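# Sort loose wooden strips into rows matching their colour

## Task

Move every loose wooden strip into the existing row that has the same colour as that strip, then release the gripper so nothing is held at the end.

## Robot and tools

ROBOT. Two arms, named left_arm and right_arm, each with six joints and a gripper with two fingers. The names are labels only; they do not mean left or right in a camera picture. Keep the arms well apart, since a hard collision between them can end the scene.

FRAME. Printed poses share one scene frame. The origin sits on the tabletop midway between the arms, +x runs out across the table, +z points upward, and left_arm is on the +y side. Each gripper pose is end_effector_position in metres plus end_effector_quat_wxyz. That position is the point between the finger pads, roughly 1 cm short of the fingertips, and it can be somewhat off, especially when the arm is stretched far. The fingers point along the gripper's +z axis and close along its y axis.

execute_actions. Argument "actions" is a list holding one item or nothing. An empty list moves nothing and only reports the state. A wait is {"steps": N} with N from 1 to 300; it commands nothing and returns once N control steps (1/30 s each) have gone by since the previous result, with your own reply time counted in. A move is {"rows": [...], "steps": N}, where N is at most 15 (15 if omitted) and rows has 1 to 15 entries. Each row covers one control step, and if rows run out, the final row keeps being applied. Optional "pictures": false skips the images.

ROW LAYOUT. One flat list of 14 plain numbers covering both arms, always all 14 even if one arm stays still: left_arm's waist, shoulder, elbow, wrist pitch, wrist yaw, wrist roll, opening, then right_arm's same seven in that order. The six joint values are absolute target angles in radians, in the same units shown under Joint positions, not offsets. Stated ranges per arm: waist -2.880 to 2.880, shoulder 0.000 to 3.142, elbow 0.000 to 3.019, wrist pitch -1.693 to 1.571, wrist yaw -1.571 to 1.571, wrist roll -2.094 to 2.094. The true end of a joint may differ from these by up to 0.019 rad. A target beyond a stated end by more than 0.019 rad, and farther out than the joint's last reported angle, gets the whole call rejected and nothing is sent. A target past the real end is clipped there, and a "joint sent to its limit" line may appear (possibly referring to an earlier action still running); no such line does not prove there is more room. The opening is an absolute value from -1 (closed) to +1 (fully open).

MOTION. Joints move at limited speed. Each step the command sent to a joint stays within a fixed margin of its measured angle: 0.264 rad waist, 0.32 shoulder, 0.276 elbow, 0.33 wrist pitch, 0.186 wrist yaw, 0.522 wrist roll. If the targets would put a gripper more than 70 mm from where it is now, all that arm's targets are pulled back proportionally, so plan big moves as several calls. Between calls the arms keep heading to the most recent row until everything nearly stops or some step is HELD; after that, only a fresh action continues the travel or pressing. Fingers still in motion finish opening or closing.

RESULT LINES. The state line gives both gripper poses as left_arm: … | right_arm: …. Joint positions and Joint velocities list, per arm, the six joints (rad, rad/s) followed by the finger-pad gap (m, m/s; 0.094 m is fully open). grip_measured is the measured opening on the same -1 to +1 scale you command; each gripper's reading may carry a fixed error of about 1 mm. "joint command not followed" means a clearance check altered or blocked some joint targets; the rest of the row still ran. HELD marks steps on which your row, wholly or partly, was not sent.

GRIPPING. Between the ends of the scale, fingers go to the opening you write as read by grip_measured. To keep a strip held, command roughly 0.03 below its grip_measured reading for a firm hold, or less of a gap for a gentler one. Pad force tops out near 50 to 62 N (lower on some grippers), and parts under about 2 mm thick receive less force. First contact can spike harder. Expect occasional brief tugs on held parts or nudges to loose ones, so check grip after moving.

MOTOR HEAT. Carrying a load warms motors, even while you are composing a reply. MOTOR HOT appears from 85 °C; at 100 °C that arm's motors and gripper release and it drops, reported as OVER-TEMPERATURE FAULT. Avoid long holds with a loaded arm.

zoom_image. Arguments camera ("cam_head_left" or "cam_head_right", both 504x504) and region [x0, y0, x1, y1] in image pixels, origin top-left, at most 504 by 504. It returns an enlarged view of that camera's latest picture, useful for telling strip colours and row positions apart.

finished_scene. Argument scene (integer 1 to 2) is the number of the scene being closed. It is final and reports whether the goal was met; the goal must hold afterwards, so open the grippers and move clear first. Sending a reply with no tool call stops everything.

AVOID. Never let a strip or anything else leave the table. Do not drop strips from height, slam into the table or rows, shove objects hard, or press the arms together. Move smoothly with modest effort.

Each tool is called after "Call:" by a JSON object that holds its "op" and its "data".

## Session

Call:
{"op": "execute_actions", "data": {"actions": []}}

Call:
{"op": "zoom_image", "data": {"camera": "cam_head_left", "region": [110,100,470,340]}}

Scene clock: 0.00 s of 5700.00 s.
left_arm: end_effector_position=(+0.0947, +0.4951, +0.1367) grip_measured=+1.000 end_effector_quat_wxyz=(-0.026, -0.112, +0.870, +0.479) | right_arm: end_effector_position=(+0.2332, -0.0834, +0.2376) grip_measured=+1.000 end_effector_quat_wxyz=(+0.002, +0.355, +0.935, +0.003)
Joint positions: left_arm=[ 0.581  0.617  0.336 -0.935 -0.957  0.351  0.094] | right_arm=[ 0.917  1.257  1.183 -1.489  0.002  1.692  0.094]
Joint velocities: left_arm=[-0.005 -0.015 -0.032 -0.007 -0.037  0.022  0.   ] | right_arm=[ 0.005 -0.015 -0.007 -0.007 -0.007  0.022  0.   ]
Motor temperatures (°C, as the motors report them): left_arm=[23 23 26 23 25 22] | right_arm=[23 24 28 24 26 23]

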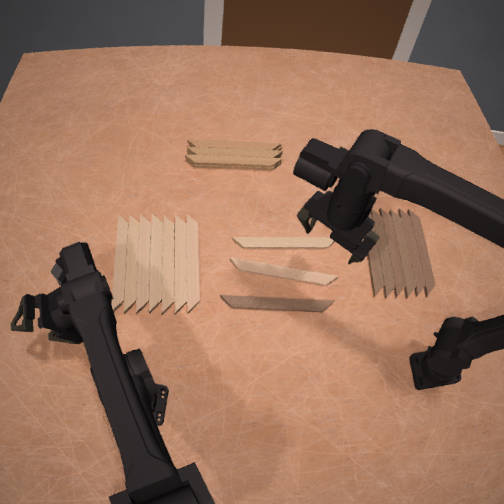

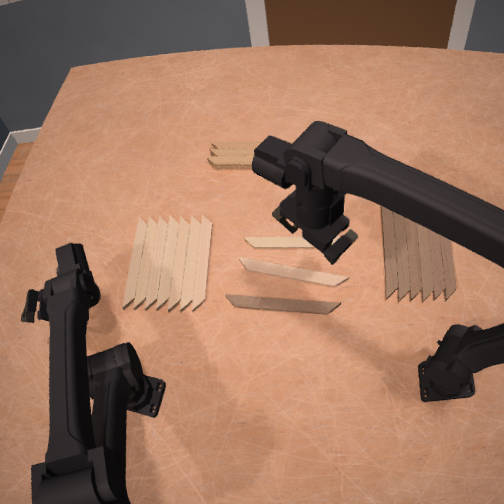

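Region (110, 100, 470, 340) of cam_head_left's 504x504 image, scaled by 1.400, with more detail than that image has.

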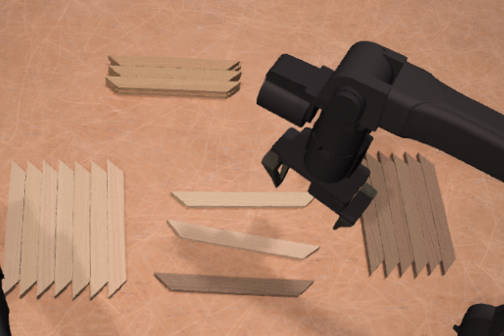

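Call:
{"op": "execute_actions", "data": {"actions": [{"rows":[[0.2,1.2,0.9,-1.2,0,0.75,0.3,-0.3,1.3,1.0,-1.2,0,-1.0,0.6]]}], "pictures": false}}

Call:
{"op": "execute_actions", "data": {"actions": [{"steps":15}], "pictures": false}}

Call:
{"op": "execute_actions", "data": {"actions": [{"rows":[[-0.734,1.5,0.94,-0.98,0,0.76,0.3,-0.3,1.3,1.0,-1.2,0,-1.0,0.6]]}], "pictures": false}}

Call:
{"op": "execute_actions", "data": {"actions": [{"steps":20}], "pictures": false}}

Call:
{"op": "execute_actions", "data": {"actions": [{"rows":[[-0.734,1.56,0.905,-0.9,0,0.76,0.3,-0.3,1.3,1.0,-1.2,0,-1.0,0.6]]}]}}

Call:
{"op": "zoom_image", "data": {"camera": "cam_head_right", "region": [200,200,380,340]}}

Scene clock: 11.67 s of 5700.00 s.
left_arm: end_effector_position=(+0.3206, +0.3070, +0.1417) grip_measured=+0.303 end_effector_quat_wxyz=(+0.032, +0.328, +0.944, +0.015) | right_arm: end_effector_position=(+0.3952, -0.3181, +0.1517) grip_measured=+0.603 end_effector_quat_wxyz=(+0.023, +0.275, +0.961, +0.012)
Joint positions: left_arm=[ 0.198  1.213  0.888 -1.174 -0.005  0.706  0.061] | right_arm=[ 0.101  1.312  1.001 -1.208 -0.002  0.707  0.075]
Joint velocities: left_arm=[-0.005 -0.132  0.012 -0.105  0.007  0.183 -0.   ] | right_arm=[-2.017 -0.005 -0.007  0.066  0.037 -2.059 -0.001]
Motor temperatures (°C, as the motors report them): left_arm=[23 23 29 23 25 22] | right_arm=[23 24 30 24 26 23]
Steps of this call (steps 1 to 90: nothing new was sent; then 8.17 s passed at rest; steps 91 to 105: all 15 steps of this action). Readings (joint positions):
91: left_arm=[0.566 0.634 0.353 -0.973 -0.901 0.389] | right_arm=[0.907 1.256 1.170 -1.460 -0.002 1.649]
92: left_arm=[0.520 0.682 0.387 -1.032 -0.834 0.434] | right_arm=[0.884 1.251 1.146 -1.407 -0.004 1.594]
94: left_arm=[0.406 0.813 0.475 -1.098 -0.714 0.503] | right_arm=[0.802 1.255 1.091 -1.328 -0.004 1.477]
98: left_arm=[0.250 1.078 0.682 -1.152 -0.456 0.599] | right_arm=[0.573 1.288 1.018 -1.245 -0.004 1.208]
105: the state above

Scene clock: 12.17 s of 5700.00 s.
left_arm: end_effector_position=(+0.3176, +0.3066, +0.1437) grip_measured=+0.303 end_effector_quat_wxyz=(+0.030, +0.342, +0.939, +0.014) | right_arm: end_effector_position=(+0.3877, -0.4685, +0.1517) grip_measured=+0.603 end_effector_quat_wxyz=(+0.025, -0.198, +0.980, -0.013)
Joint positions: left_arm=[ 0.198  1.206  0.888 -1.186 -0.003  0.736  0.061] | right_arm=[-0.31   1.312  1.001 -1.204  0.002 -0.66   0.075]
Joint velocities: left_arm=[-0.005 -0.005 -0.007 -0.017  0.139  0.022 -0.001] | right_arm=[ 0.044 -0.015 -0.022 -0.007 -0.037 -2.132  0.001]
Motor temperatures (°C, as the motors report them): left_arm=[23 23 29 23 25 22] | right_arm=[23 24 30 24 26 23]
Steps of this call (steps 1 to 15: the robot went on to your last target). Readings (joint positions):
1: left_arm=[0.198 1.209 0.888 -1.178 -0.004 0.712] | right_arm=[0.032 1.312 1.001 -1.206 -0.002 0.636]
2: left_arm=[0.198 1.207 0.888 -1.183 -0.003 0.718] | right_arm=[-0.037 1.312 1.001 -1.206 -0.002 0.564]
4: left_arm=[0.198 1.206 0.888 -1.185 -0.003 0.725] | right_arm=[-0.174 1.312 1.001 -1.204 -0.001 0.400]
8: left_arm=[0.198 1.206 0.888 -1.186 -0.003 0.732] | right_arm=[-0.338 1.312 1.001 -1.204 0.007 0.012]
15: the state above

Scene clock: 12.67 s of 5700.00 s.
left_arm: end_effector_position=(+0.2654, +0.0432, +0.0497) grip_measured=+0.303 end_effector_quat_wxyz=(-0.015, +0.672, +0.740, +0.002) | right_arm: end_effector_position=(+0.3878, -0.4681, +0.1517) grip_measured=+0.603 end_effector_quat_wxyz=(+0.023, -0.351, +0.936, -0.017)
Joint positions: left_arm=[-0.576  1.51   0.905 -0.995 -0.003  0.739  0.061] | right_arm=[-0.309  1.312  1.001 -1.204  0.002 -0.978  0.075]
Joint velocities: left_arm=[-1.939 -0.024  0.061  0.032 -0.007 -0.022  0.   ] | right_arm=[-0.015  0.005 -0.017  0.012 -0.007 -0.095 -0.   ]
Motor temperatures (°C, as the motors report them): left_arm=[23 23 29 23 25 22] | right_arm=[23 24 30 24 26 23]
Steps of this call (steps 1 to 15: all 15 steps of this action). Readings (joint positions):
1: left_arm=[0.188 1.215 0.888 -1.173 -0.006 0.736] | right_arm=[-0.309 1.312 1.001 -1.204 0.002 -0.726]
2: left_arm=[0.163 1.236 0.891 -1.146 -0.008 0.736] | right_arm=[-0.309 1.312 1.001 -1.204 0.002 -0.779]
4: left_arm=[0.083 1.305 0.900 -1.093 -0.008 0.736] | right_arm=[-0.309 1.312 1.001 -1.204 0.002 -0.855]
8: left_arm=[-0.128 1.447 0.904 -1.025 -0.006 0.737] | right_arm=[-0.309 1.312 1.001 -1.204 0.002 -0.935]
15: the state above

Scene clock: 13.33 s of 5700.00 s.
left_arm: end_effector_position=(+0.2249, -0.0014, +0.0521) grip_measured=+0.303 end_effector_quat_wxyz=(-0.008, +0.732, +0.681, +0.000) | right_arm: end_effector_position=(+0.3878, -0.4681, +0.1517) grip_measured=+0.603 end_effector_quat_wxyz=(+0.022, -0.356, +0.934, -0.017)
Joint positions: left_arm=[-0.734  1.51   0.913 -0.99   0.001  0.748  0.061] | right_arm=[-0.309  1.312  1.001 -1.204  0.002 -0.989  0.075]
Joint velocities: left_arm=[-0.024 -0.005 -0.002 -0.007  0.051 -0.037  0.001] | right_arm=[-0.005 -0.015  0.007  0.002  0.081 -0.051  0.   ]
Motor temperatures (°C, as the motors report them): left_arm=[23 23 29 23 25 22] | right_arm=[23 24 30 24 26 23]
Steps of this call (steps 1 to 20: the robot went on to your last target). Readings (joint positions):
1: left_arm=[-0.640 1.510 0.907 -0.993 -0.002 0.741] | right_arm=[-0.309 1.312 1.001 -1.204 0.002 -0.980]
2: left_arm=[-0.697 1.510 0.909 -0.991 0.001 0.743] | right_arm=[-0.309 1.312 1.001 -1.204 0.002 -0.982]
4: left_arm=[-0.769 1.510 0.913 -0.990 0.006 0.746] | right_arm=[-0.309 1.312 1.001 -1.204 0.002 -0.984]
8: left_arm=[-0.766 1.510 0.913 -0.990 0.004 0.748] | right_arm=[-0.309 1.312 1.001 -1.204 0.002 -0.987]
20: the state above

Scene clock: 13.83 s of 5700.00 s.
left_arm: end_effector_position=(+0.2320, -0.0102, +0.0354) grip_measured=+0.303 end_effector_quat_wxyz=(+0.006, +0.732, +0.681, -0.001) | right_arm: end_effector_position=(+0.3878, -0.4681, +0.1517) grip_measured=+0.603 end_effector_quat_wxyz=(+0.022, -0.356, +0.934, -0.017)
Joint positions: left_arm=[-0.734  1.548  0.904 -0.915  0.001  0.748  0.061] | right_arm=[-0.309  1.312  1.001 -1.204  0.002 -0.989  0.075]
Joint velocities: left_arm=[-0.005  0.005 -0.007 -0.002  0.007 -0.022  0.001] | right_arm=[-0.015  0.015 -0.027  0.007  0.007 -0.037  0.   ]
Motor temperatures (°C, as the motors report them): left_arm=[23 23 29 23 25 22] | right_arm=[23 24 30 24 26 23]
Steps of this call (steps 1 to 15: all 15 steps of this action). Readings (joint positions):
1: left_arm=[-0.734 1.511 0.911 -0.977 0.001 0.748] | right_arm=[-0.309 1.312 1.001 -1.204 0.002 -0.989]
2: left_arm=[-0.734 1.515 0.909 -0.954 0.001 0.748] | right_arm=[-0.309 1.312 1.001 -1.204 0.002 -0.989]
4: left_arm=[-0.734 1.530 0.909 -0.926 0.001 0.748] | right_arm=[-0.309 1.312 1.001 -1.204 0.002 -0.989]
8: left_arm=[-0.734 1.548 0.906 -0.915 0.001 0.748] | right_arm=[-0.309 1.312 1.001 -1.204 0.002 -0.989]
15: the state above

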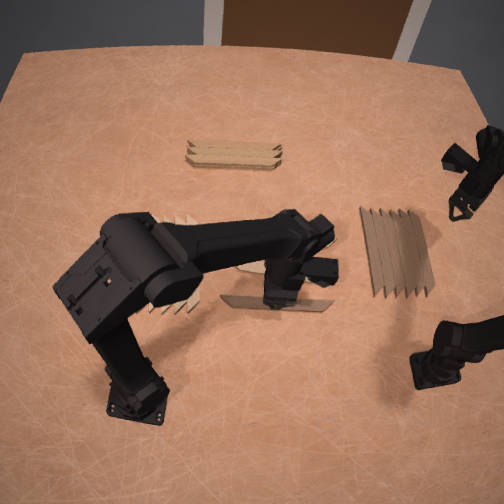

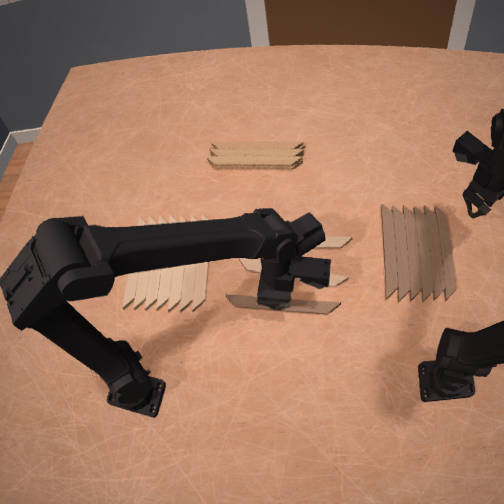

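Region (200, 200, 380, 340) of cam_head_right's 504x504 image, scaled by 2.800, with more detail than that image has.

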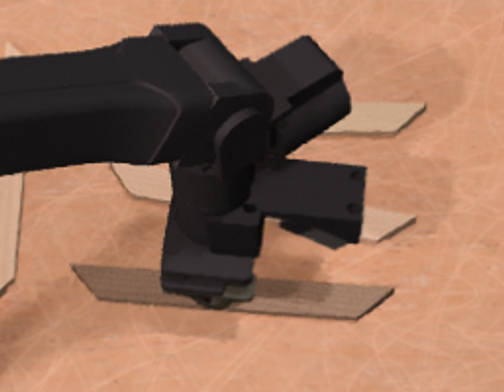

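Call:
{"op": "execute_actions", "data": {"actions": [{"rows":[[-0.78,1.56,0.905,-0.9,0,0.70,0.4,-0.3,1.3,1.0,-1.2,0,-1.0,0.6]],"steps":10}], "pictures": false}}

Call:
{"op": "execute_actions", "data": {"actions": [{"rows":[[-0.78,1.593,0.891,-0.867,0,0.70,0.4,-0.3,1.3,1.0,-1.2,0,-1.0,0.6]]}], "pictures": false}}

Call:
{"op": "execute_actions", "data": {"actions": [{"rows":[[-0.78,1.593,0.891,-0.867,0,0.70,-0.48,-0.3,1.3,1.0,-1.2,0,-1.0,0.6]]}]}}

Scene clock: 16.90 s of 5700.00 s.
left_arm: end_effector_position=(+0.2181, -0.0208, +0.0354) grip_measured=+0.397 end_effector_quat_wxyz=(+0.006, +0.737, +0.676, -0.001) | right_arm: end_effector_position=(+0.3878, -0.4681, +0.1517) grip_measured=+0.603 end_effector_quat_wxyz=(+0.022, -0.356, +0.934, -0.017)
Joint positions: left_arm=[-0.779  1.548  0.904 -0.915  0.     0.717  0.066] | right_arm=[-0.309  1.312  1.001 -1.204  0.002 -0.989  0.075]
Joint velocities: left_arm=[-0.024 -0.005 -0.022 -0.002 -0.066 -0.037  0.   ] | right_arm=[-0.015 -0.005  0.007 -0.002 -0.022  0.007 -0.001]
Motor temperatures (°C, as the motors report them): left_arm=[23 23 29 23 25 22] | right_arm=[23 24 30 24 26 23]
Steps of this call (steps 1 to 15: the robot went on to your last target; steps 16 to 82: nothing new was sent; steps 83 to 92: all 10 steps of this action). Readings (joint positions):
83: left_arm=[-0.737 1.548 0.904 -0.915 0.000 0.743] | right_arm=[-0.309 1.312 1.001 -1.204 0.002 -0.989]
84: left_arm=[-0.742 1.548 0.904 -0.915 0.000 0.736] | right_arm=[-0.309 1.312 1.001 -1.204 0.002 -0.989]
86: left_arm=[-0.760 1.548 0.904 -0.915 0.000 0.728] | right_arm=[-0.309 1.312 1.001 -1.204 0.002 -0.989]
90: left_arm=[-0.779 1.548 0.904 -0.915 0.000 0.719] | right_arm=[-0.309 1.312 1.001 -1.204 0.002 -0.989]
92: the state above

Scene clock: 17.40 s of 5700.00 s.
left_arm: end_effector_position=(+0.2167, -0.0190, +0.0195) grip_measured=+0.397 end_effector_quat_wxyz=(-0.001, +0.735, +0.678, +0.000) | right_arm: end_effector_position=(+0.3878, -0.4681, +0.1517) grip_measured=+0.603 end_effector_quat_wxyz=(+0.022, -0.356, +0.934, -0.017)
Joint positions: left_arm=[-0.779  1.58   0.889 -0.882  0.     0.713  0.066] | right_arm=[-0.309  1.312  1.001 -1.204  0.002 -0.989  0.075]
Joint velocities: left_arm=[-0.005 -0.005  0.002 -0.002 -0.022  0.022 -0.001] | right_arm=[-0.005 -0.015 -0.012  0.007 -0.022  0.051 -0.   ]
Motor temperatures (°C, as the motors report them): left_arm=[23 23 29 23 25 22] | right_arm=[23 24 30 24 26 23]
Steps of this call (steps 1 to 15: all 15 steps of this action). Readings (joint positions):
1: left_arm=[-0.779 1.550 0.902 -0.909 0.000 0.716] | right_arm=[-0.309 1.312 1.001 -1.204 0.002 -0.989]
2: left_arm=[-0.779 1.553 0.901 -0.898 0.000 0.715] | right_arm=[-0.309 1.312 1.001 -1.204 0.002 -0.989]
4: left_arm=[-0.779 1.563 0.898 -0.886 0.000 0.714] | right_arm=[-0.309 1.312 1.001 -1.204 0.002 -0.989]
8: left_arm=[-0.779 1.579 0.891 -0.882 0.000 0.713] | right_arm=[-0.309 1.312 1.001 -1.204 0.002 -0.989]
15: the state above

Scene clock: 17.90 s of 5700.00 s.
left_arm: end_effector_position=(+0.2168, -0.0191, +0.0195) grip_measured=-0.436 end_effector_quat_wxyz=(-0.000, +0.735, +0.678, +0.000) | right_arm: end_effector_position=(+0.3878, -0.4681, +0.1517) grip_measured=+0.603 end_effector_quat_wxyz=(+0.022, -0.356, +0.934, -0.017)
Joint positions: left_arm=[-0.779  1.58   0.889 -0.881  0.     0.712  0.026] | right_arm=[-0.309  1.312  1.001 -1.204  0.002 -0.989  0.075]
Joint velocities: left_arm=[-0.015 -0.024 -0.007  0.007  0.037 -0.051 -0.001] | right_arm=[-0.005 -0.015 -0.007 -0.017 -0.007  0.007 -0.001]
Motor temperatures (°C, as the motors report them): left_arm=[23 23 29 23 25 22] | right_arm=[23 24 30 24 26 23]
Steps of this call (steps 1 to 15: all 15 steps of this action). Readings (joint positions):
1: left_arm=[-0.779 1.580 0.889 -0.882 0.000 0.712] | right_arm=[-0.309 1.312 1.001 -1.204 0.002 -0.989]
2: left_arm=[-0.779 1.580 0.889 -0.882 0.000 0.712] | right_arm=[-0.309 1.312 1.001 -1.204 0.002 -0.989]
4: left_arm=[-0.779 1.580 0.889 -0.881 0.000 0.712] | right_arm=[-0.309 1.312 1.001 -1.204 0.002 -0.989]
8: left_arm=[-0.779 1.580 0.889 -0.881 0.000 0.712] | right_arm=[-0.309 1.312 1.001 -1.204 0.002 -0.989]
15: the state above

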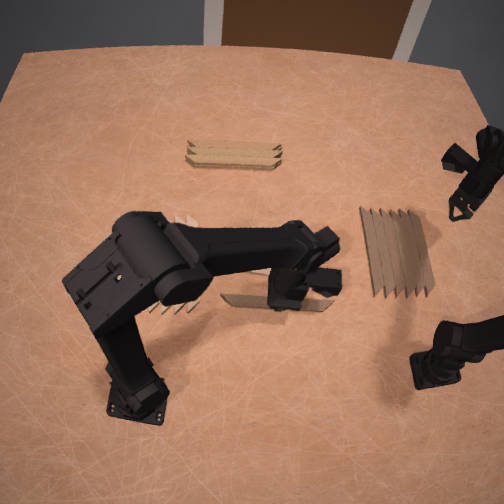

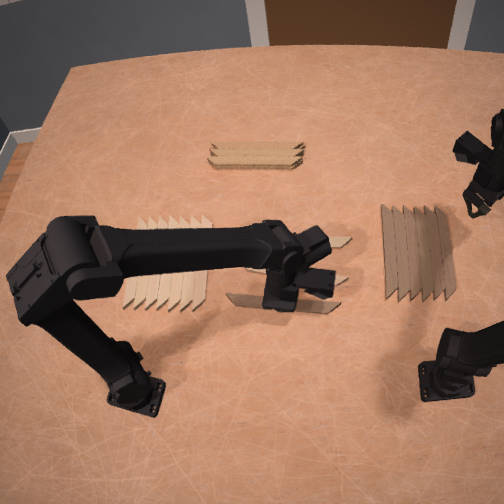

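Call:
{"op": "execute_actions", "data": {"actions": [{"rows":[[-0.78,1.49,0.97,-1.02,0,0.70,-0.48,-0.3,1.3,1.0,-1.2,0,-1.0,0.6]],"steps":10}], "pictures": false}}

Call:
{"op": "execute_actions", "data": {"actions": [{"rows":[[-0.79,1.75,1.35,-1.15,0,-1.0,-0.48,-0.3,1.3,1.0,-1.2,0,-1.0,0.6]]}], "pictures": false}}

Call:
{"op": "execute_actions", "data": {"actions": [{"rows":[[-0.795,2.025,1.665,-1.19,0,-1.0,-0.48,-0.3,1.3,1.0,-1.2,0,-1.0,0.6]]}], "pictures": false}}

Call:
{"op": "execute_actions", "data": {"actions": [{"steps":20}]}}

Call:
{"op": "zoom_image", "data": {"camera": "cam_head_right", "region": [300,170,470,320]}}

Scene clock: 24.00 s of 5700.00 s.
left_arm: end_effector_position=(+0.2188, -0.0218, +0.0719) grip_measured=-0.436 end_effector_quat_wxyz=(+0.014, +0.735, +0.678, -0.002) | right_arm: end_effector_position=(+0.3878, -0.4681, +0.1517) grip_measured=+0.603 end_effector_quat_wxyz=(+0.022, -0.356, +0.934, -0.017)
Joint positions: left_arm=[-0.779  1.483  0.944 -1.004  0.     0.712  0.026] | right_arm=[-0.309  1.312  1.001 -1.204  0.002 -0.989  0.075]
Joint velocities: left_arm=[-0.005 -0.005  0.046 -0.007  0.007 -0.022 -0.   ] | right_arm=[ 0.015 -0.005 -0.002  0.007  0.007  0.007 -0.001]
Motor temperatures (°C, as the motors report them): left_arm=[23 23 29 23 25 22] | right_arm=[23 25 30 24 26 23]
Steps of this call (steps 1 to 15: the robot went on to your last target; steps 16 to 90: nothing new was sent; then 2.77 s passed at rest; steps 91 to 100: all 10 steps of this action). Readings (joint positions):
91: left_arm=[-0.779 1.576 0.896 -0.904 0.000 0.712] | right_arm=[-0.309 1.312 1.001 -1.204 0.002 -0.989]
92: left_arm=[-0.779 1.569 0.903 -0.944 0.000 0.712] | right_arm=[-0.309 1.312 1.001 -1.204 0.002 -0.989]
94: left_arm=[-0.779 1.538 0.913 -0.988 0.000 0.712] | right_arm=[-0.309 1.312 1.001 -1.204 0.002 -0.989]
98: left_arm=[-0.779 1.488 0.937 -1.004 0.000 0.712] | right_arm=[-0.309 1.312 1.001 -1.204 0.002 -0.989]
100: the state above

Scene clock: 24.50 s of 5700.00 s.
left_arm: end_effector_position=(+0.2877, -0.1170, +0.0836) grip_measured=-0.437 end_effector_quat_wxyz=(+0.001, +0.147, +0.989, -0.001) | right_arm: end_effector_position=(+0.3878, -0.4681, +0.1517) grip_measured=+0.603 end_effector_quat_wxyz=(+0.022, -0.356, +0.934, -0.017)
Joint positions: left_arm=[-0.781  1.762  1.331 -1.136  0.    -0.646  0.026] | right_arm=[-0.309  1.312  1.001 -1.204  0.002 -0.989  0.075]
Joint velocities: left_arm=[ 0.015 -0.005 -0.012 -0.017  0.007 -2.352  0.001] | right_arm=[ 0.005  0.005 -0.002 -0.002 -0.022 -0.125  0.   ]
Motor temperatures (°C, as the motors report them): left_arm=[23 23 29 23 25 22] | right_arm=[23 25 30 24 26 23]
Steps of this call (steps 1 to 15: all 15 steps of this action). Readings (joint positions):
1: left_arm=[-0.779 1.501 0.968 -1.035 0.000 0.646] | right_arm=[-0.309 1.312 1.001 -1.204 0.002 -0.989]
2: left_arm=[-0.780 1.541 1.018 -1.081 0.000 0.565] | right_arm=[-0.309 1.312 1.001 -1.204 0.002 -0.989]
4: left_arm=[-0.780 1.644 1.143 -1.114 0.000 0.415] | right_arm=[-0.309 1.312 1.001 -1.204 0.002 -0.989]
8: left_arm=[-0.781 1.767 1.323 -1.123 0.000 0.028] | right_arm=[-0.309 1.312 1.001 -1.204 0.002 -0.989]
15: the state above

Scene clock: 25.00 s of 5700.00 s.
left_arm: end_effector_position=(+0.3422, -0.1989, +0.0484) grip_measured=-0.437 end_effector_quat_wxyz=(+0.001, -0.013, +1.000, -0.002) | right_arm: end_effector_position=(+0.3878, -0.4681, +0.1517) grip_measured=+0.603 end_effector_quat_wxyz=(+0.022, -0.356, +0.934, -0.017)
Joint positions: left_arm=[-0.787  2.035  1.647 -1.179  0.    -0.973  0.026] | right_arm=[-0.309  1.312  1.001 -1.204  0.002 -0.989  0.075]
Joint velocities: left_arm=[-0.024 -0.015 -0.022  0.002 -0.022 -0.066 -0.   ] | right_arm=[-0.005 -0.005  0.007 -0.012  0.037  0.007 -0.   ]
Motor temperatures (°C, as the motors report them): left_arm=[23 23 29 23 25 22] | right_arm=[23 25 30 24 26 23]
Steps of this call (steps 1 to 15: all 15 steps of this action). Readings (joint positions):
1: left_arm=[-0.781 1.777 1.349 -1.150 0.000 -0.701] | right_arm=[-0.309 1.312 1.001 -1.204 0.002 -0.989]
2: left_arm=[-0.781 1.809 1.396 -1.169 0.000 -0.744] | right_arm=[-0.309 1.312 1.001 -1.204 0.002 -0.989]
4: left_arm=[-0.781 1.902 1.522 -1.177 0.000 -0.820] | right_arm=[-0.309 1.312 1.001 -1.204 0.002 -0.989]
8: left_arm=[-0.784 2.022 1.651 -1.177 0.000 -0.918] | right_arm=[-0.309 1.312 1.001 -1.204 0.002 -0.989]
15: the state above

Scene clock: 25.67 s of 5700.00 s.
left_arm: end_effector_position=(+0.3422, -0.1989, +0.0484) grip_measured=-0.437 end_effector_quat_wxyz=(+0.001, -0.020, +1.000, -0.002) | right_arm: end_effector_position=(+0.3878, -0.4681, +0.1517) grip_measured=+0.603 end_effector_quat_wxyz=(+0.022, -0.356, +0.934, -0.017)
Joint positions: left_arm=[-0.787  2.035  1.647 -1.179  0.    -0.987  0.026] | right_arm=[-0.309  1.312  1.001 -1.204  0.002 -0.989  0.075]
Joint velocities: left_arm=[-0.015 -0.005  0.002  0.017 -0.007  0.007 -0.   ] | right_arm=[-0.015 -0.015  0.022  0.012  0.095  0.11  -0.001]
Motor temperatures (°C, as the motors report them): left_arm=[23 23 29 23 25 22] | right_arm=[23 25 30 24 26 23]
Steps of this call (steps 1 to 20: the robot went on to your last target). Readings (joint positions):
1: left_arm=[-0.787 2.035 1.647 -1.179 0.000 -0.976] | right_arm=[-0.309 1.312 1.001 -1.204 0.002 -0.989]
2: left_arm=[-0.787 2.035 1.647 -1.179 0.000 -0.978] | right_arm=[-0.309 1.312 1.001 -1.204 0.002 -0.989]
4: left_arm=[-0.787 2.035 1.647 -1.179 0.000 -0.982] | right_arm=[-0.309 1.312 1.001 -1.204 0.002 -0.989]
8: left_arm=[-0.787 2.035 1.647 -1.179 0.000 -0.985] | right_arm=[-0.309 1.312 1.001 -1.204 0.002 -0.989]
20: the state above

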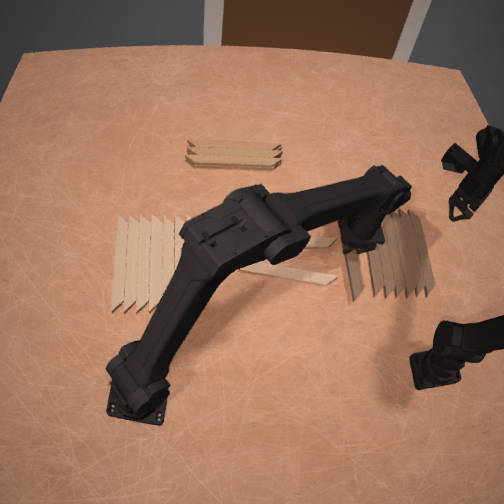

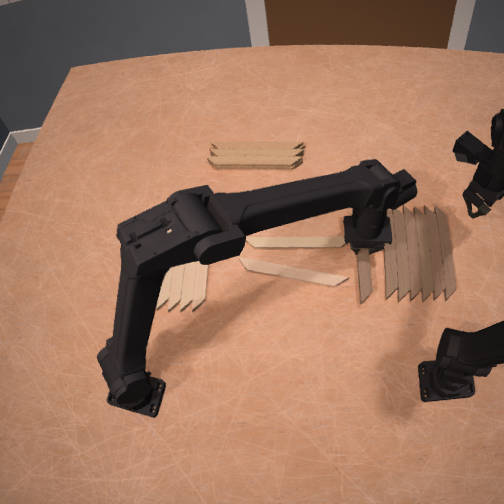

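Region (300, 170, 470, 320) of cam_head_right's 504x504 image, scaled by 2.965, with more detail than that image has; it fills the top 445 rows of this view, and the rest is white.

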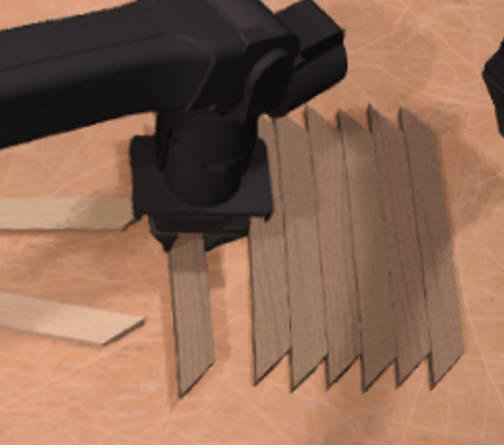

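Call:
{"op": "execute_actions", "data": {"actions": [{"rows":[[-0.772,2.10,1.735,-1.17,0,-0.94,-0.48,-0.3,1.3,1.0,-1.2,0,-1.0,0.6]]}], "pictures": false}}

Call:
{"op": "execute_actions", "data": {"actions": [{"rows":[[-0.772,2.125,1.735,-1.155,0,-0.94,-0.48,-0.3,1.3,1.0,-1.2,0,-1.0,0.6]]}]}}

Call:
{"op": "zoom_image", "data": {"camera": "cam_head_right", "region": [300,170,470,320]}}

Scene clock: 31.27 s of 5700.00 s.
left_arm: end_effector_position=(+0.3570, -0.2084, +0.0411) grip_measured=-0.437 end_effector_quat_wxyz=(+0.003, -0.008, +1.000, -0.005) | right_arm: end_effector_position=(+0.3878, -0.4681, +0.1517) grip_measured=+0.603 end_effector_quat_wxyz=(+0.022, -0.356, +0.934, -0.017)
Joint positions: left_arm=[-0.777  2.078  1.699 -1.179  0.001 -0.954  0.026] | right_arm=[-0.309  1.312  1.001 -1.204  0.002 -0.989  0.075]
Joint velocities: left_arm=[ 0.005 -0.005  0.002 -0.017 -0.022  0.007 -0.001] | right_arm=[-0.005 -0.005  0.007 -0.017 -0.007 -0.037 -0.001]
Motor temperatures (°C, as the motors report them): left_arm=[23 24 30 23 25 22] | right_arm=[23 25 30 24 26 23]
Steps of this call (steps 1 to 45: the robot went on to your last target; steps 46 to 90: nothing new was sent; then 2.10 s passed at rest; steps 91 to 105: all 15 steps of this action). Readings (joint positions):
91: left_arm=[-0.793 2.043 1.632 -1.198 0.001 -0.985] | right_arm=[-0.309 1.312 1.001 -1.204 0.002 -0.989]
92: left_arm=[-0.792 2.052 1.649 -1.197 0.001 -0.978] | right_arm=[-0.309 1.312 1.001 -1.204 0.002 -0.989]
94: left_arm=[-0.789 2.070 1.684 -1.187 0.001 -0.969] | right_arm=[-0.309 1.312 1.001 -1.204 0.002 -0.989]
98: left_arm=[-0.780 2.078 1.699 -1.179 0.001 -0.958] | right_arm=[-0.309 1.312 1.001 -1.204 0.002 -0.989]
105: the state above

Scene clock: 31.77 s of 5700.00 s.
left_arm: end_effector_position=(+0.3578, -0.2094, +0.0281) grip_measured=-0.437 end_effector_quat_wxyz=(+0.000, -0.007, +1.000, -0.001) | right_arm: end_effector_position=(+0.3878, -0.4681, +0.1517) grip_measured=+0.603 end_effector_quat_wxyz=(+0.022, -0.356, +0.934, -0.017)
Joint positions: left_arm=[-0.777  2.102  1.702 -1.169  0.001 -0.951  0.026] | right_arm=[-0.309  1.312  1.001 -1.204  0.002 -0.989  0.075]
Joint velocities: left_arm=[ 0.015 -0.015 -0.012 -0.017 -0.037 -0.022  0.001] | right_arm=[ 0.005  0.005 -0.002 -0.022  0.037 -0.037  0.001]
Motor temperatures (°C, as the motors report them): left_arm=[23 24 30 23 25 22] | right_arm=[23 25 30 24 26 23]
Steps of this call (steps 1 to 15: all 15 steps of this action). Readings (joint positions):
1: left_arm=[-0.777 2.079 1.699 -1.178 0.001 -0.954] | right_arm=[-0.309 1.312 1.001 -1.204 0.002 -0.989]
2: left_arm=[-0.777 2.081 1.700 -1.175 0.001 -0.953] | right_arm=[-0.309 1.312 1.001 -1.204 0.002 -0.989]
4: left_arm=[-0.777 2.087 1.700 -1.170 0.001 -0.953] | right_arm=[-0.309 1.312 1.001 -1.204 0.002 -0.989]
8: left_arm=[-0.777 2.101 1.700 -1.169 0.001 -0.953] | right_arm=[-0.309 1.312 1.001 -1.204 0.002 -0.989]
15: the state above

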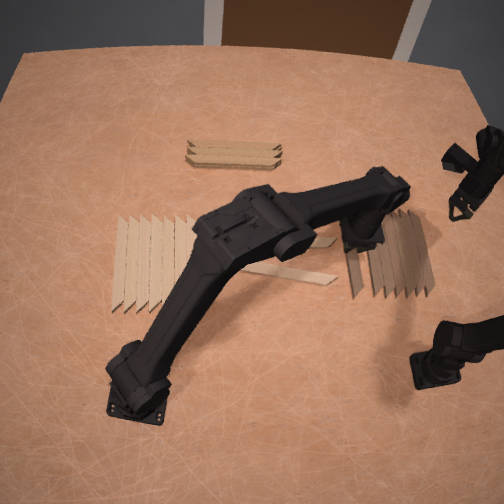

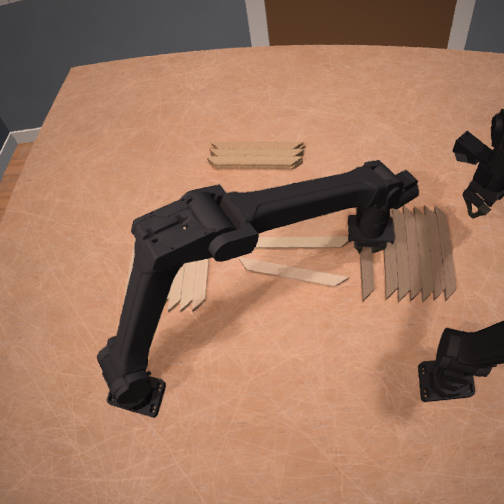

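Region (300, 170, 470, 320) of cam_head_right's 504x504 image, scaled by 2.965, with more detail than that image has; it fills the top 445 rows of this view, and the rest is white.

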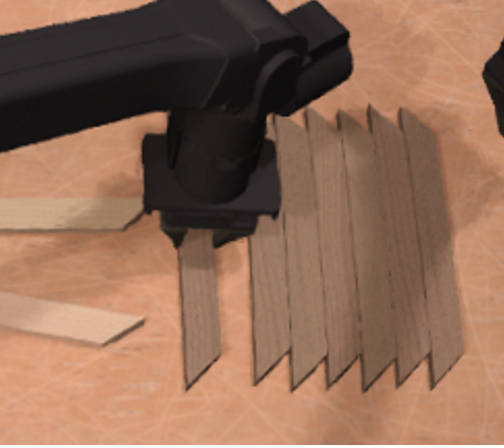

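Call:
{"op": "execute_actions", "data": {"actions": [{"rows":[[-0.772,2.128,1.735,-1.155,0,-0.94,-0.3,-0.3,1.3,1.0,-1.2,0,-1.0,0.6]],"steps":8}], "pictures": false}}

Call:
{"op": "execute_actions", "data": {"actions": [{"rows":[[-0.772,2.03,1.76,-1.25,0,-0.94,-0.3,-0.3,1.3,1.0,-1.2,0,-1.0,0.6]],"steps":10}], "pictures": false}}

Call:
{"op": "execute_actions", "data": {"actions": [{"rows":[[-0.646,1.62,1.13,-1.05,0,0.99,0.4,-0.3,1.3,1.0,-1.2,0,-1.0,0.6]]}], "pictures": false}}

Call:
{"op": "execute_actions", "data": {"actions": [{"steps":20}], "pictures": false}}

Call:
{"op": "execute_actions", "data": {"actions": [{"rows":[[-0.646,1.685,1.08,-0.945,0,0.99,0.4,-0.3,1.3,1.0,-1.2,0,-1.0,0.6]]}]}}

Call:
{"op": "execute_actions", "data": {"actions": [{"rows":[[-0.646,1.723,1.065,-0.91,0,0.99,0.4,-0.3,1.3,1.0,-1.2,0,-1.0,0.6]]}], "pictures": false}}

Call:
{"op": "execute_actions", "data": {"actions": [{"rows":[[-0.646,1.723,1.065,-0.91,0,0.99,-0.48,-0.3,1.3,1.0,-1.2,0,-1.0,0.6]]}]}}

Scene clock: 42.57 s of 5700.00 s.
left_arm: end_effector_position=(+0.3578, -0.2094, +0.0281) grip_measured=-0.303 end_effector_quat_wxyz=(+0.000, -0.007, +1.000, -0.001) | right_arm: end_effector_position=(+0.3878, -0.4681, +0.1517) grip_measured=+0.603 end_effector_quat_wxyz=(+0.022, -0.356, +0.934, -0.017)
Joint positions: left_arm=[-0.777  2.102  1.702 -1.169  0.001 -0.951  0.033] | right_arm=[-0.309  1.312  1.001 -1.204  0.002 -0.989  0.075]
Joint velocities: left_arm=[ 0.005 -0.015  0.007 -0.017  0.066 -0.007 -0.   ] | right_arm=[-0.005 -0.015  0.002  0.007  0.007 -0.037 -0.   ]
Motor temperatures (°C, as the motors report them): left_arm=[23 25 31 23 25 22] | right_arm=[23 25 31 24 26 23]
Steps of this call (steps 1 to 15: the robot went on to your last target; steps 16 to 90: nothing new was sent; then 7.53 s passed at rest; steps 91 to 98: all 8 steps of this action). Readings (joint positions):
91: left_arm=[-0.777 2.102 1.702 -1.169 0.001 -0.951] | right_arm=[-0.309 1.312 1.001 -1.204 0.002 -0.989]
92: left_arm=[-0.777 2.102 1.702 -1.169 0.001 -0.951] | right_arm=[-0.309 1.312 1.001 -1.204 0.002 -0.989]
94: left_arm=[-0.777 2.102 1.702 -1.169 0.001 -0.951] | right_arm=[-0.309 1.312 1.001 -1.204 0.002 -0.989]
98: the state above

Scene clock: 42.90 s of 5700.00 s.
left_arm: end_effector_position=(+0.3563, -0.2073, +0.0772) grip_measured=-0.303 end_effector_quat_wxyz=(+0.007, -0.007, +1.000, -0.011) | right_arm: end_effector_position=(+0.3878, -0.4681, +0.1517) grip_measured=+0.603 end_effector_quat_wxyz=(+0.022, -0.356, +0.934, -0.017)
Joint positions: left_arm=[-0.777  2.033  1.724 -1.236  0.001 -0.951  0.033] | right_arm=[-0.309  1.312  1.001 -1.204  0.002 -0.989  0.075]
Joint velocities: left_arm=[-0.005 -0.161  0.095 -0.012 -0.051  0.022  0.   ] | right_arm=[-0.015 -0.024 -0.022  0.002  0.11  -0.022  0.001]
Motor temperatures (°C, as the motors report them): left_arm=[23 25 31 23 25 22] | right_arm=[23 25 31 24 26 23]
Steps of this call (steps 1 to 10: all 10 steps of this action). Readings (joint positions):
1: left_arm=[-0.777 2.099 1.704 -1.181 0.001 -0.951] | right_arm=[-0.309 1.312 1.001 -1.204 0.002 -0.989]
2: left_arm=[-0.777 2.096 1.705 -1.201 0.001 -0.951] | right_arm=[-0.309 1.312 1.001 -1.204 0.002 -0.989]
4: left_arm=[-0.777 2.080 1.705 -1.226 0.001 -0.951] | right_arm=[-0.309 1.312 1.001 -1.204 0.002 -0.989]
8: left_arm=[-0.777 2.045 1.717 -1.236 0.001 -0.951] | right_arm=[-0.309 1.312 1.001 -1.204 0.002 -0.989]
10: the state above

Scene clock: 43.40 s of 5700.00 s.
left_arm: end_effector_position=(+0.3018, -0.0232, +0.0889) grip_measured=+0.398 end_effector_quat_wxyz=(+0.016, +0.488, +0.873, -0.004) | right_arm: end_effector_position=(+0.3878, -0.4681, +0.1517) grip_measured=+0.603 end_effector_quat_wxyz=(+0.022, -0.356, +0.934, -0.017)
Joint positions: left_arm=[-0.631  1.591  1.121 -1.069 -0.001  0.228  0.066] | right_arm=[-0.309  1.312  1.001 -1.204  0.002 -0.989  0.075]
Joint velocities: left_arm=[-0.083  0.151 -0.002  0.085 -0.007  2.733  0.   ] | right_arm=[-0.005  0.005 -0.002 -0.002 -0.022 -0.037 -0.   ]
Motor temperatures (°C, as the motors report them): left_arm=[23 25 31 23 25 22] | right_arm=[23 25 31 24 26 23]
Steps of this call (steps 1 to 15: all 15 steps of this action). Readings (joint positions):
1: left_arm=[-0.773 2.015 1.703 -1.211 0.002 -0.908] | right_arm=[-0.309 1.312 1.001 -1.204 0.002 -0.989]
2: left_arm=[-0.768 1.979 1.651 -1.174 0.002 -0.855] | right_arm=[-0.309 1.312 1.001 -1.204 0.002 -0.989]
4: left_arm=[-0.747 1.890 1.533 -1.135 0.002 -0.749] | right_arm=[-0.309 1.312 1.001 -1.204 0.002 -0.989]
8: left_arm=[-0.675 1.673 1.263 -1.081 0.002 -0.456] | right_arm=[-0.309 1.312 1.001 -1.204 0.002 -0.989]
15: the state above

Scene clock: 44.07 s of 5700.00 s.
left_arm: end_effector_position=(+0.2989, -0.0262, +0.0823) grip_measured=+0.398 end_effector_quat_wxyz=(+0.010, +0.773, +0.634, +0.001) | right_arm: end_effector_position=(+0.3878, -0.4681, +0.1517) grip_measured=+0.603 end_effector_quat_wxyz=(+0.022, -0.356, +0.934, -0.017)
Joint positions: left_arm=[-0.64   1.607  1.121 -1.065 -0.001  0.968  0.066] | right_arm=[-0.309  1.312  1.001 -1.204  0.002 -0.989  0.075]
Joint velocities: left_arm=[-0.015  0.005 -0.007 -0.002  0.037  0.007  0.   ] | right_arm=[-0.015 -0.015 -0.032 -0.002  0.051 -0.037  0.001]
Motor temperatures (°C, as the motors report them): left_arm=[23 25 31 23 25 22] | right_arm=[23 25 31 24 26 23]
Steps of this call (steps 1 to 20: the robot went on to your last target). Readings (joint positions):
1: left_arm=[-0.634 1.597 1.121 -1.067 -0.001 0.326] | right_arm=[-0.309 1.312 1.001 -1.204 0.002 -0.989]
2: left_arm=[-0.636 1.602 1.121 -1.066 -0.001 0.424] | right_arm=[-0.309 1.312 1.001 -1.204 0.002 -0.989]
4: left_arm=[-0.639 1.606 1.121 -1.065 -0.001 0.612] | right_arm=[-0.309 1.312 1.001 -1.204 0.002 -0.989]
8: left_arm=[-0.640 1.607 1.121 -1.065 -0.001 0.829] | right_arm=[-0.309 1.312 1.001 -1.204 0.002 -0.989]
20: the state above

Scene clock: 44.57 s of 5700.00 s.
left_arm: end_effector_position=(+0.2981, -0.0254, +0.0342) grip_measured=+0.398 end_effector_quat_wxyz=(+0.000, +0.776, +0.630, +0.001) | right_arm: end_effector_position=(+0.3878, -0.4681, +0.1517) grip_measured=+0.603 end_effector_quat_wxyz=(+0.022, -0.356, +0.934, -0.017)
Joint positions: left_arm=[-0.64   1.683  1.072 -0.959 -0.001  0.977  0.066] | right_arm=[-0.309  1.312  1.001 -1.204  0.002 -0.989  0.075]
Joint velocities: left_arm=[-0.015 -0.015  0.017  0.002 -0.037 -0.037 -0.001] | right_arm=[-0.015  0.034  0.012 -0.017  0.037 -0.051  0.   ]
Motor temperatures (°C, as the motors report them): left_arm=[23 25 30 23 25 22] | right_arm=[23 25 31 24 26 23]
Steps of this call (steps 1 to 15: all 15 steps of this action). Readings (joint positions):
1: left_arm=[-0.640 1.610 1.115 -1.045 -0.001 0.970] | right_arm=[-0.309 1.312 1.001 -1.204 0.002 -0.989]
2: left_arm=[-0.640 1.614 1.108 -1.011 -0.001 0.971] | right_arm=[-0.309 1.312 1.001 -1.204 0.002 -0.989]
4: left_arm=[-0.640 1.637 1.096 -0.974 -0.001 0.973] | right_arm=[-0.309 1.312 1.001 -1.204 0.002 -0.989]
8: left_arm=[-0.640 1.678 1.077 -0.961 -0.001 0.976] | right_arm=[-0.309 1.312 1.001 -1.204 0.002 -0.989]
15: the state above

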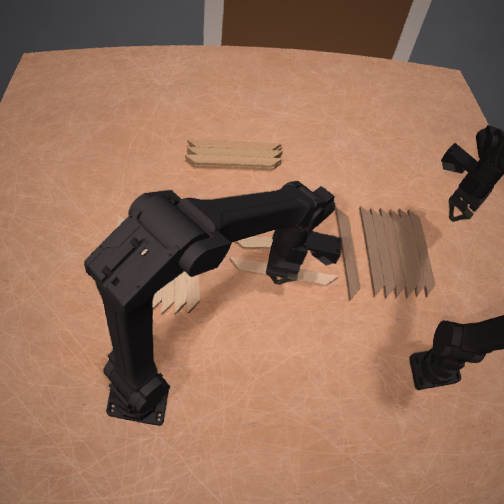

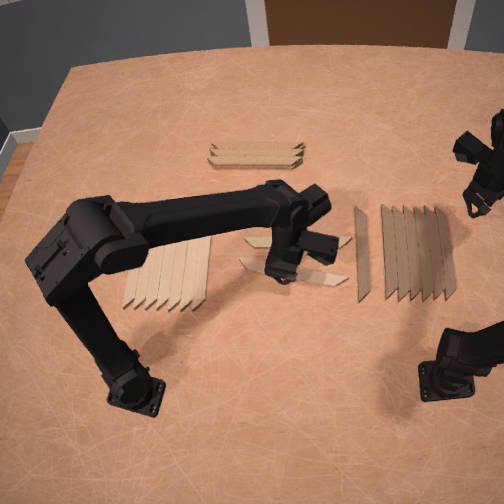

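Scene clock: 45.07 s of 5700.00 s.
left_arm: end_effector_position=(+0.3000, -0.0273, +0.0225) grip_measured=+0.398 end_effector_quat_wxyz=(+0.003, +0.776, +0.630, +0.001) | right_arm: end_effector_position=(+0.3878, -0.4681, +0.1517) grip_measured=+0.603 end_effector_quat_wxyz=(+0.022, -0.356, +0.934, -0.017)
Joint positions: left_arm=[-0.64   1.705  1.065 -0.924 -0.001  0.978  0.066] | right_arm=[-0.309  1.312  1.001 -1.204  0.002 -0.989  0.075]
Joint velocities: left_arm=[-0.005 -0.024  0.002  0.002 -0.051  0.037 -0.001] | right_arm=[ 0.005  0.015 -0.027 -0.002  0.007 -0.007 -0.   ]
Motor temperatures (°C, as the motors report them): left_arm=[23 25 30 23 25 22] | right_arm=[23 25 31 24 26 23]
Steps of this call (steps 1 to 15: all 15 steps of this action). Readings (joint positions):
1: left_arm=[-0.640 1.684 1.071 -0.953 -0.001 0.978] | right_arm=[-0.309 1.312 1.001 -1.204 0.002 -0.989]
2: left_arm=[-0.640 1.685 1.071 -0.942 -0.001 0.978] | right_arm=[-0.309 1.312 1.001 -1.204 0.002 -0.989]
4: left_arm=[-0.640 1.692 1.071 -0.929 -0.001 0.978] | right_arm=[-0.309 1.312 1.001 -1.204 0.002 -0.989]
8: left_arm=[-0.640 1.704 1.067 -0.924 -0.001 0.978] | right_arm=[-0.309 1.312 1.001 -1.204 0.002 -0.989]
15: the state above

Scene clock: 45.57 s of 5700.00 s.
left_arm: end_effector_position=(+0.3001, -0.0274, +0.0225) grip_measured=-0.438 end_effector_quat_wxyz=(+0.003, +0.777, +0.630, +0.001) | right_arm: end_effector_position=(+0.3878, -0.4681, +0.1517) grip_measured=+0.603 end_effector_quat_wxyz=(+0.022, -0.356, +0.934, -0.017)
Joint positions: left_arm=[-0.64   1.705  1.065 -0.924 -0.001  0.978  0.026] | right_arm=[-0.309  1.312  1.001 -1.204  0.002 -0.989  0.075]
Joint velocities: left_arm=[-0.005 -0.015 -0.012  0.002  0.066  0.007  0.001] | right_arm=[ 0.005 -0.024 -0.002  0.007 -0.037 -0.007  0.001]
Motor temperatures (°C, as the motors report them): left_arm=[23 24 30 23 25 22] | right_arm=[23 25 31 24 26 23]
Steps of this call (steps 1 to 15: all 15 steps of this action). Readings (joint positions):
1: left_arm=[-0.640 1.705 1.065 -0.924 -0.001 0.978] | right_arm=[-0.309 1.312 1.001 -1.204 0.002 -0.989]
2: left_arm=[-0.640 1.705 1.065 -0.924 -0.001 0.978] | right_arm=[-0.309 1.312 1.001 -1.204 0.002 -0.989]
4: left_arm=[-0.640 1.705 1.065 -0.924 -0.001 0.978] | right_arm=[-0.309 1.312 1.001 -1.204 0.002 -0.989]
8: left_arm=[-0.640 1.705 1.065 -0.924 -0.001 0.978] | right_arm=[-0.309 1.312 1.001 -1.204 0.002 -0.989]
15: the state above

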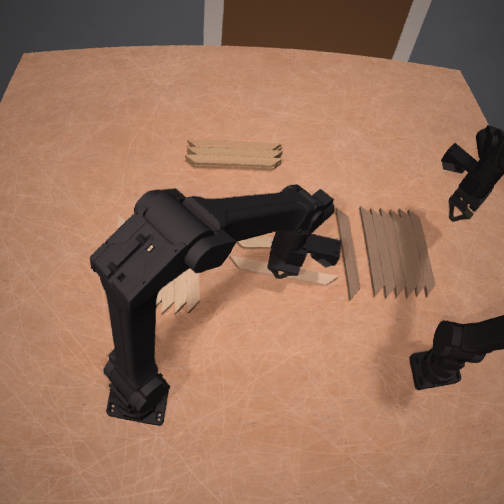

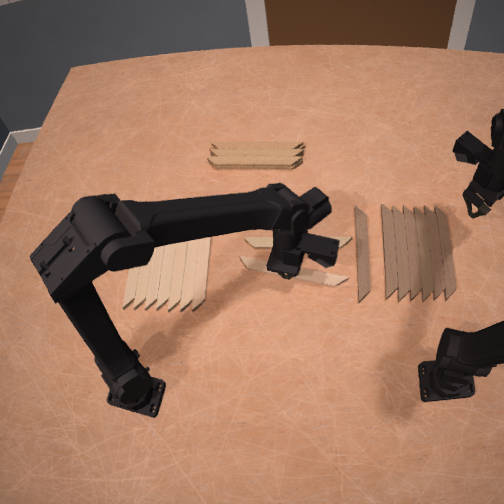

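Call:
{"op": "execute_actions", "data": {"actions": [{"rows":[[-0.646,1.62,1.14,-1.05,0,0.99,-0.48,-0.3,1.3,1.0,-1.2,0,-1.0,0.6]],"steps":10}], "pictures": false}}

Call:
{"op": "execute_actions", "data": {"actions": [{"rows":[[-0.31,1.43,0.89,-1.01,0,-0.49,-0.48,-0.3,1.3,1.0,-1.2,0,-1.0,0.6]]}], "pictures": false}}

Call:
{"op": "execute_actions", "data": {"actions": [{"steps":15}], "pictures": false}}

Call:
{"op": "execute_actions", "data": {"actions": [{"rows":[[-0.31,1.497,0.845,-0.89,0,-0.49,-0.48,-0.3,1.3,1.0,-1.2,0,-1.0,0.6]]}]}}

Call:
{"op": "zoom_image", "data": {"camera": "cam_head_right", "region": [130,180,290,330]}}

Scene clock: 50.43 s of 5700.00 s.
left_arm: end_effector_position=(+0.3008, -0.0281, +0.0755) grip_measured=-0.438 end_effector_quat_wxyz=(+0.016, +0.777, +0.630, +0.002) | right_arm: end_effector_position=(+0.3878, -0.4681, +0.1517) grip_measured=+0.603 end_effector_quat_wxyz=(+0.022, -0.356, +0.934, -0.017)
Joint positions: left_arm=[-0.64   1.615  1.111 -1.035 -0.001  0.978  0.026] | right_arm=[-0.309  1.312  1.001 -1.204  0.002 -0.989  0.075]
Joint velocities: left_arm=[ 0.005 -0.044  0.056 -0.007 -0.007 -0.037 -0.   ] | right_arm=[-0.015 -0.005 -0.017 -0.007 -0.095  0.007 -0.002]
Motor temperatures (°C, as the motors report them): left_arm=[23 24 30 23 25 22] | right_arm=[23 25 31 24 26 23]
Steps of this call (steps 1 to 15: the robot went on to your last target; steps 16 to 90: nothing new was sent; then 1.53 s passed at rest; steps 91 to 100: all 10 steps of this action). Readings (joint positions):
91: left_arm=[-0.640 1.702 1.069 -0.945 -0.001 0.978] | right_arm=[-0.309 1.312 1.001 -1.204 0.002 -0.989]
92: left_arm=[-0.640 1.697 1.075 -0.980 -0.001 0.978] | right_arm=[-0.309 1.312 1.001 -1.204 0.002 -0.989]
94: left_arm=[-0.640 1.671 1.082 -1.019 -0.001 0.978] | right_arm=[-0.309 1.312 1.001 -1.204 0.002 -0.989]
98: left_arm=[-0.640 1.624 1.103 -1.035 -0.001 0.978] | right_arm=[-0.309 1.312 1.001 -1.204 0.002 -0.989]
100: the state above

Scene clock: 50.93 s of 5700.00 s.
left_arm: end_effector_position=(+0.3147, +0.1355, +0.0688) grip_measured=-0.438 end_effector_quat_wxyz=(+0.000, +0.122, +0.993, +0.001) | right_arm: end_effector_position=(+0.3878, -0.4681, +0.1517) grip_measured=+0.603 end_effector_quat_wxyz=(+0.022, -0.356, +0.934, -0.017)
Joint positions: left_arm=[-0.292  1.434  0.883 -1.02  -0.003 -0.207  0.026] | right_arm=[-0.309  1.312  1.001 -1.204  0.002 -0.989  0.075]
Joint velocities: left_arm=[-0.249 -0.005 -0.017  0.007 -0.007 -1.883 -0.001] | right_arm=[-0.015 -0.005  0.007  0.017 -0.051 -0.051 -0.   ]
Motor temperatures (°C, as the motors report them): left_arm=[23 24 30 23 25 22] | right_arm=[23 25 31 24 26 23]
Steps of this call (steps 1 to 15: all 15 steps of this action). Readings (joint positions):
1: left_arm=[-0.631 1.606 1.100 -1.029 0.003 0.939] | right_arm=[-0.309 1.312 1.001 -1.204 0.002 -0.989]
2: left_arm=[-0.615 1.588 1.073 -1.020 0.007 0.889] | right_arm=[-0.309 1.312 1.001 -1.204 0.002 -0.989]
4: left_arm=[-0.545 1.539 1.002 -1.020 0.007 0.783] | right_arm=[-0.309 1.312 1.001 -1.204 0.002 -0.989]
8: left_arm=[-0.337 1.458 0.898 -1.020 -0.002 0.440] | right_arm=[-0.309 1.312 1.001 -1.204 0.002 -0.989]
15: the state above

Scene clock: 51.43 s of 5700.00 s.
left_arm: end_effector_position=(+0.3120, +0.1300, +0.0688) grip_measured=-0.438 end_effector_quat_wxyz=(-0.000, +0.000, +1.000, +0.001) | right_arm: end_effector_position=(+0.3878, -0.4681, +0.1517) grip_measured=+0.603 end_effector_quat_wxyz=(+0.022, -0.356, +0.934, -0.017)
Joint positions: left_arm=[-0.308  1.434  0.883 -1.02  -0.001 -0.468  0.026] | right_arm=[-0.309  1.312  1.001 -1.204  0.002 -0.989  0.075]
Joint velocities: left_arm=[-0.005 -0.005  0.007  0.012  0.007 -0.051 -0.001] | right_arm=[ 0.005  0.005  0.012 -0.012 -0.022 -0.037 -0.   ]
Motor temperatures (°C, as the motors report them): left_arm=[23 24 30 23 25 22] | right_arm=[23 25 31 24 26 23]
Steps of this call (steps 1 to 15: the robot went on to your last target). Readings (joint positions):
1: left_arm=[-0.299 1.434 0.883 -1.020 -0.002 -0.262] | right_arm=[-0.309 1.312 1.001 -1.204 0.002 -0.989]
2: left_arm=[-0.305 1.434 0.883 -1.020 -0.002 -0.305] | right_arm=[-0.309 1.312 1.001 -1.204 0.002 -0.989]
4: left_arm=[-0.308 1.434 0.883 -1.020 -0.001 -0.367] | right_arm=[-0.309 1.312 1.001 -1.204 0.002 -0.989]
8: left_arm=[-0.308 1.434 0.883 -1.020 -0.001 -0.433] | right_arm=[-0.309 1.312 1.001 -1.204 0.002 -0.989]
15: the state above

Scene clock: 51.93 s of 5700.00 s.
left_arm: end_effector_position=(+0.3145, +0.1288, +0.0342) grip_measured=-0.438 end_effector_quat_wxyz=(+0.004, -0.004, +1.000, -0.002) | right_arm: end_effector_position=(+0.3878, -0.4681, +0.1517) grip_measured=+0.603 end_effector_quat_wxyz=(+0.022, -0.356, +0.934, -0.017)
Joint positions: left_arm=[-0.308  1.495  0.838 -0.905 -0.001 -0.477  0.026] | right_arm=[-0.309  1.312  1.001 -1.204  0.002 -0.989  0.075]
Joint velocities: left_arm=[-0.005 -0.024  0.002  0.017  0.037 -0.051  0.   ] | right_arm=[-0.005 -0.005  0.017 -0.017  0.037  0.022 -0.   ]
Motor temperatures (°C, as the motors report them): left_arm=[23 24 30 23 25 22] | right_arm=[23 25 31 24 26 23]
Steps of this call (steps 1 to 15: all 15 steps of this action). Readings (joint positions):
1: left_arm=[-0.308 1.437 0.877 -0.998 -0.001 -0.470] | right_arm=[-0.309 1.312 1.001 -1.204 0.002 -0.989]
2: left_arm=[-0.308 1.441 0.868 -0.961 -0.001 -0.472] | right_arm=[-0.309 1.312 1.001 -1.204 0.002 -0.989]
4: left_arm=[-0.308 1.462 0.857 -0.921 -0.001 -0.474] | right_arm=[-0.309 1.312 1.001 -1.204 0.002 -0.989]
8: left_arm=[-0.308 1.493 0.841 -0.907 -0.001 -0.476] | right_arm=[-0.309 1.312 1.001 -1.204 0.002 -0.989]
15: the state above

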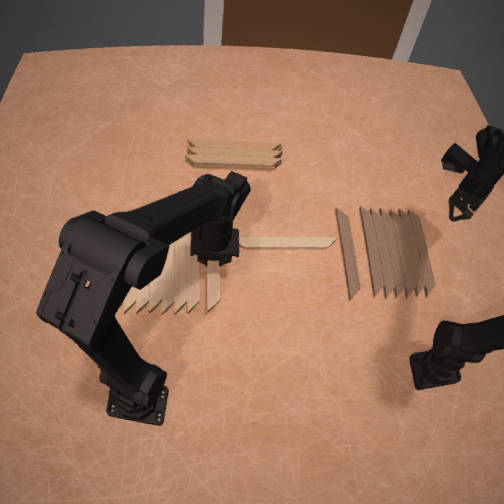

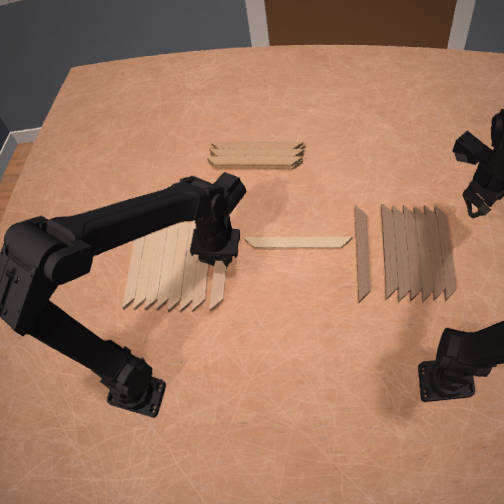

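Region (130, 180, 290, 330) of cam_head_right's 504x504 image, scaled by 3.150, with more detail than that image has; it fills the top 472 rows of this view, and the rest is white.

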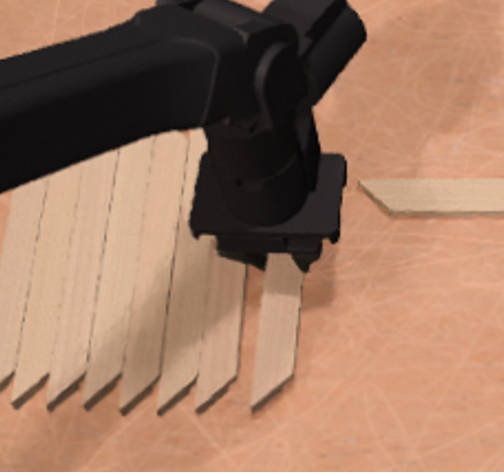

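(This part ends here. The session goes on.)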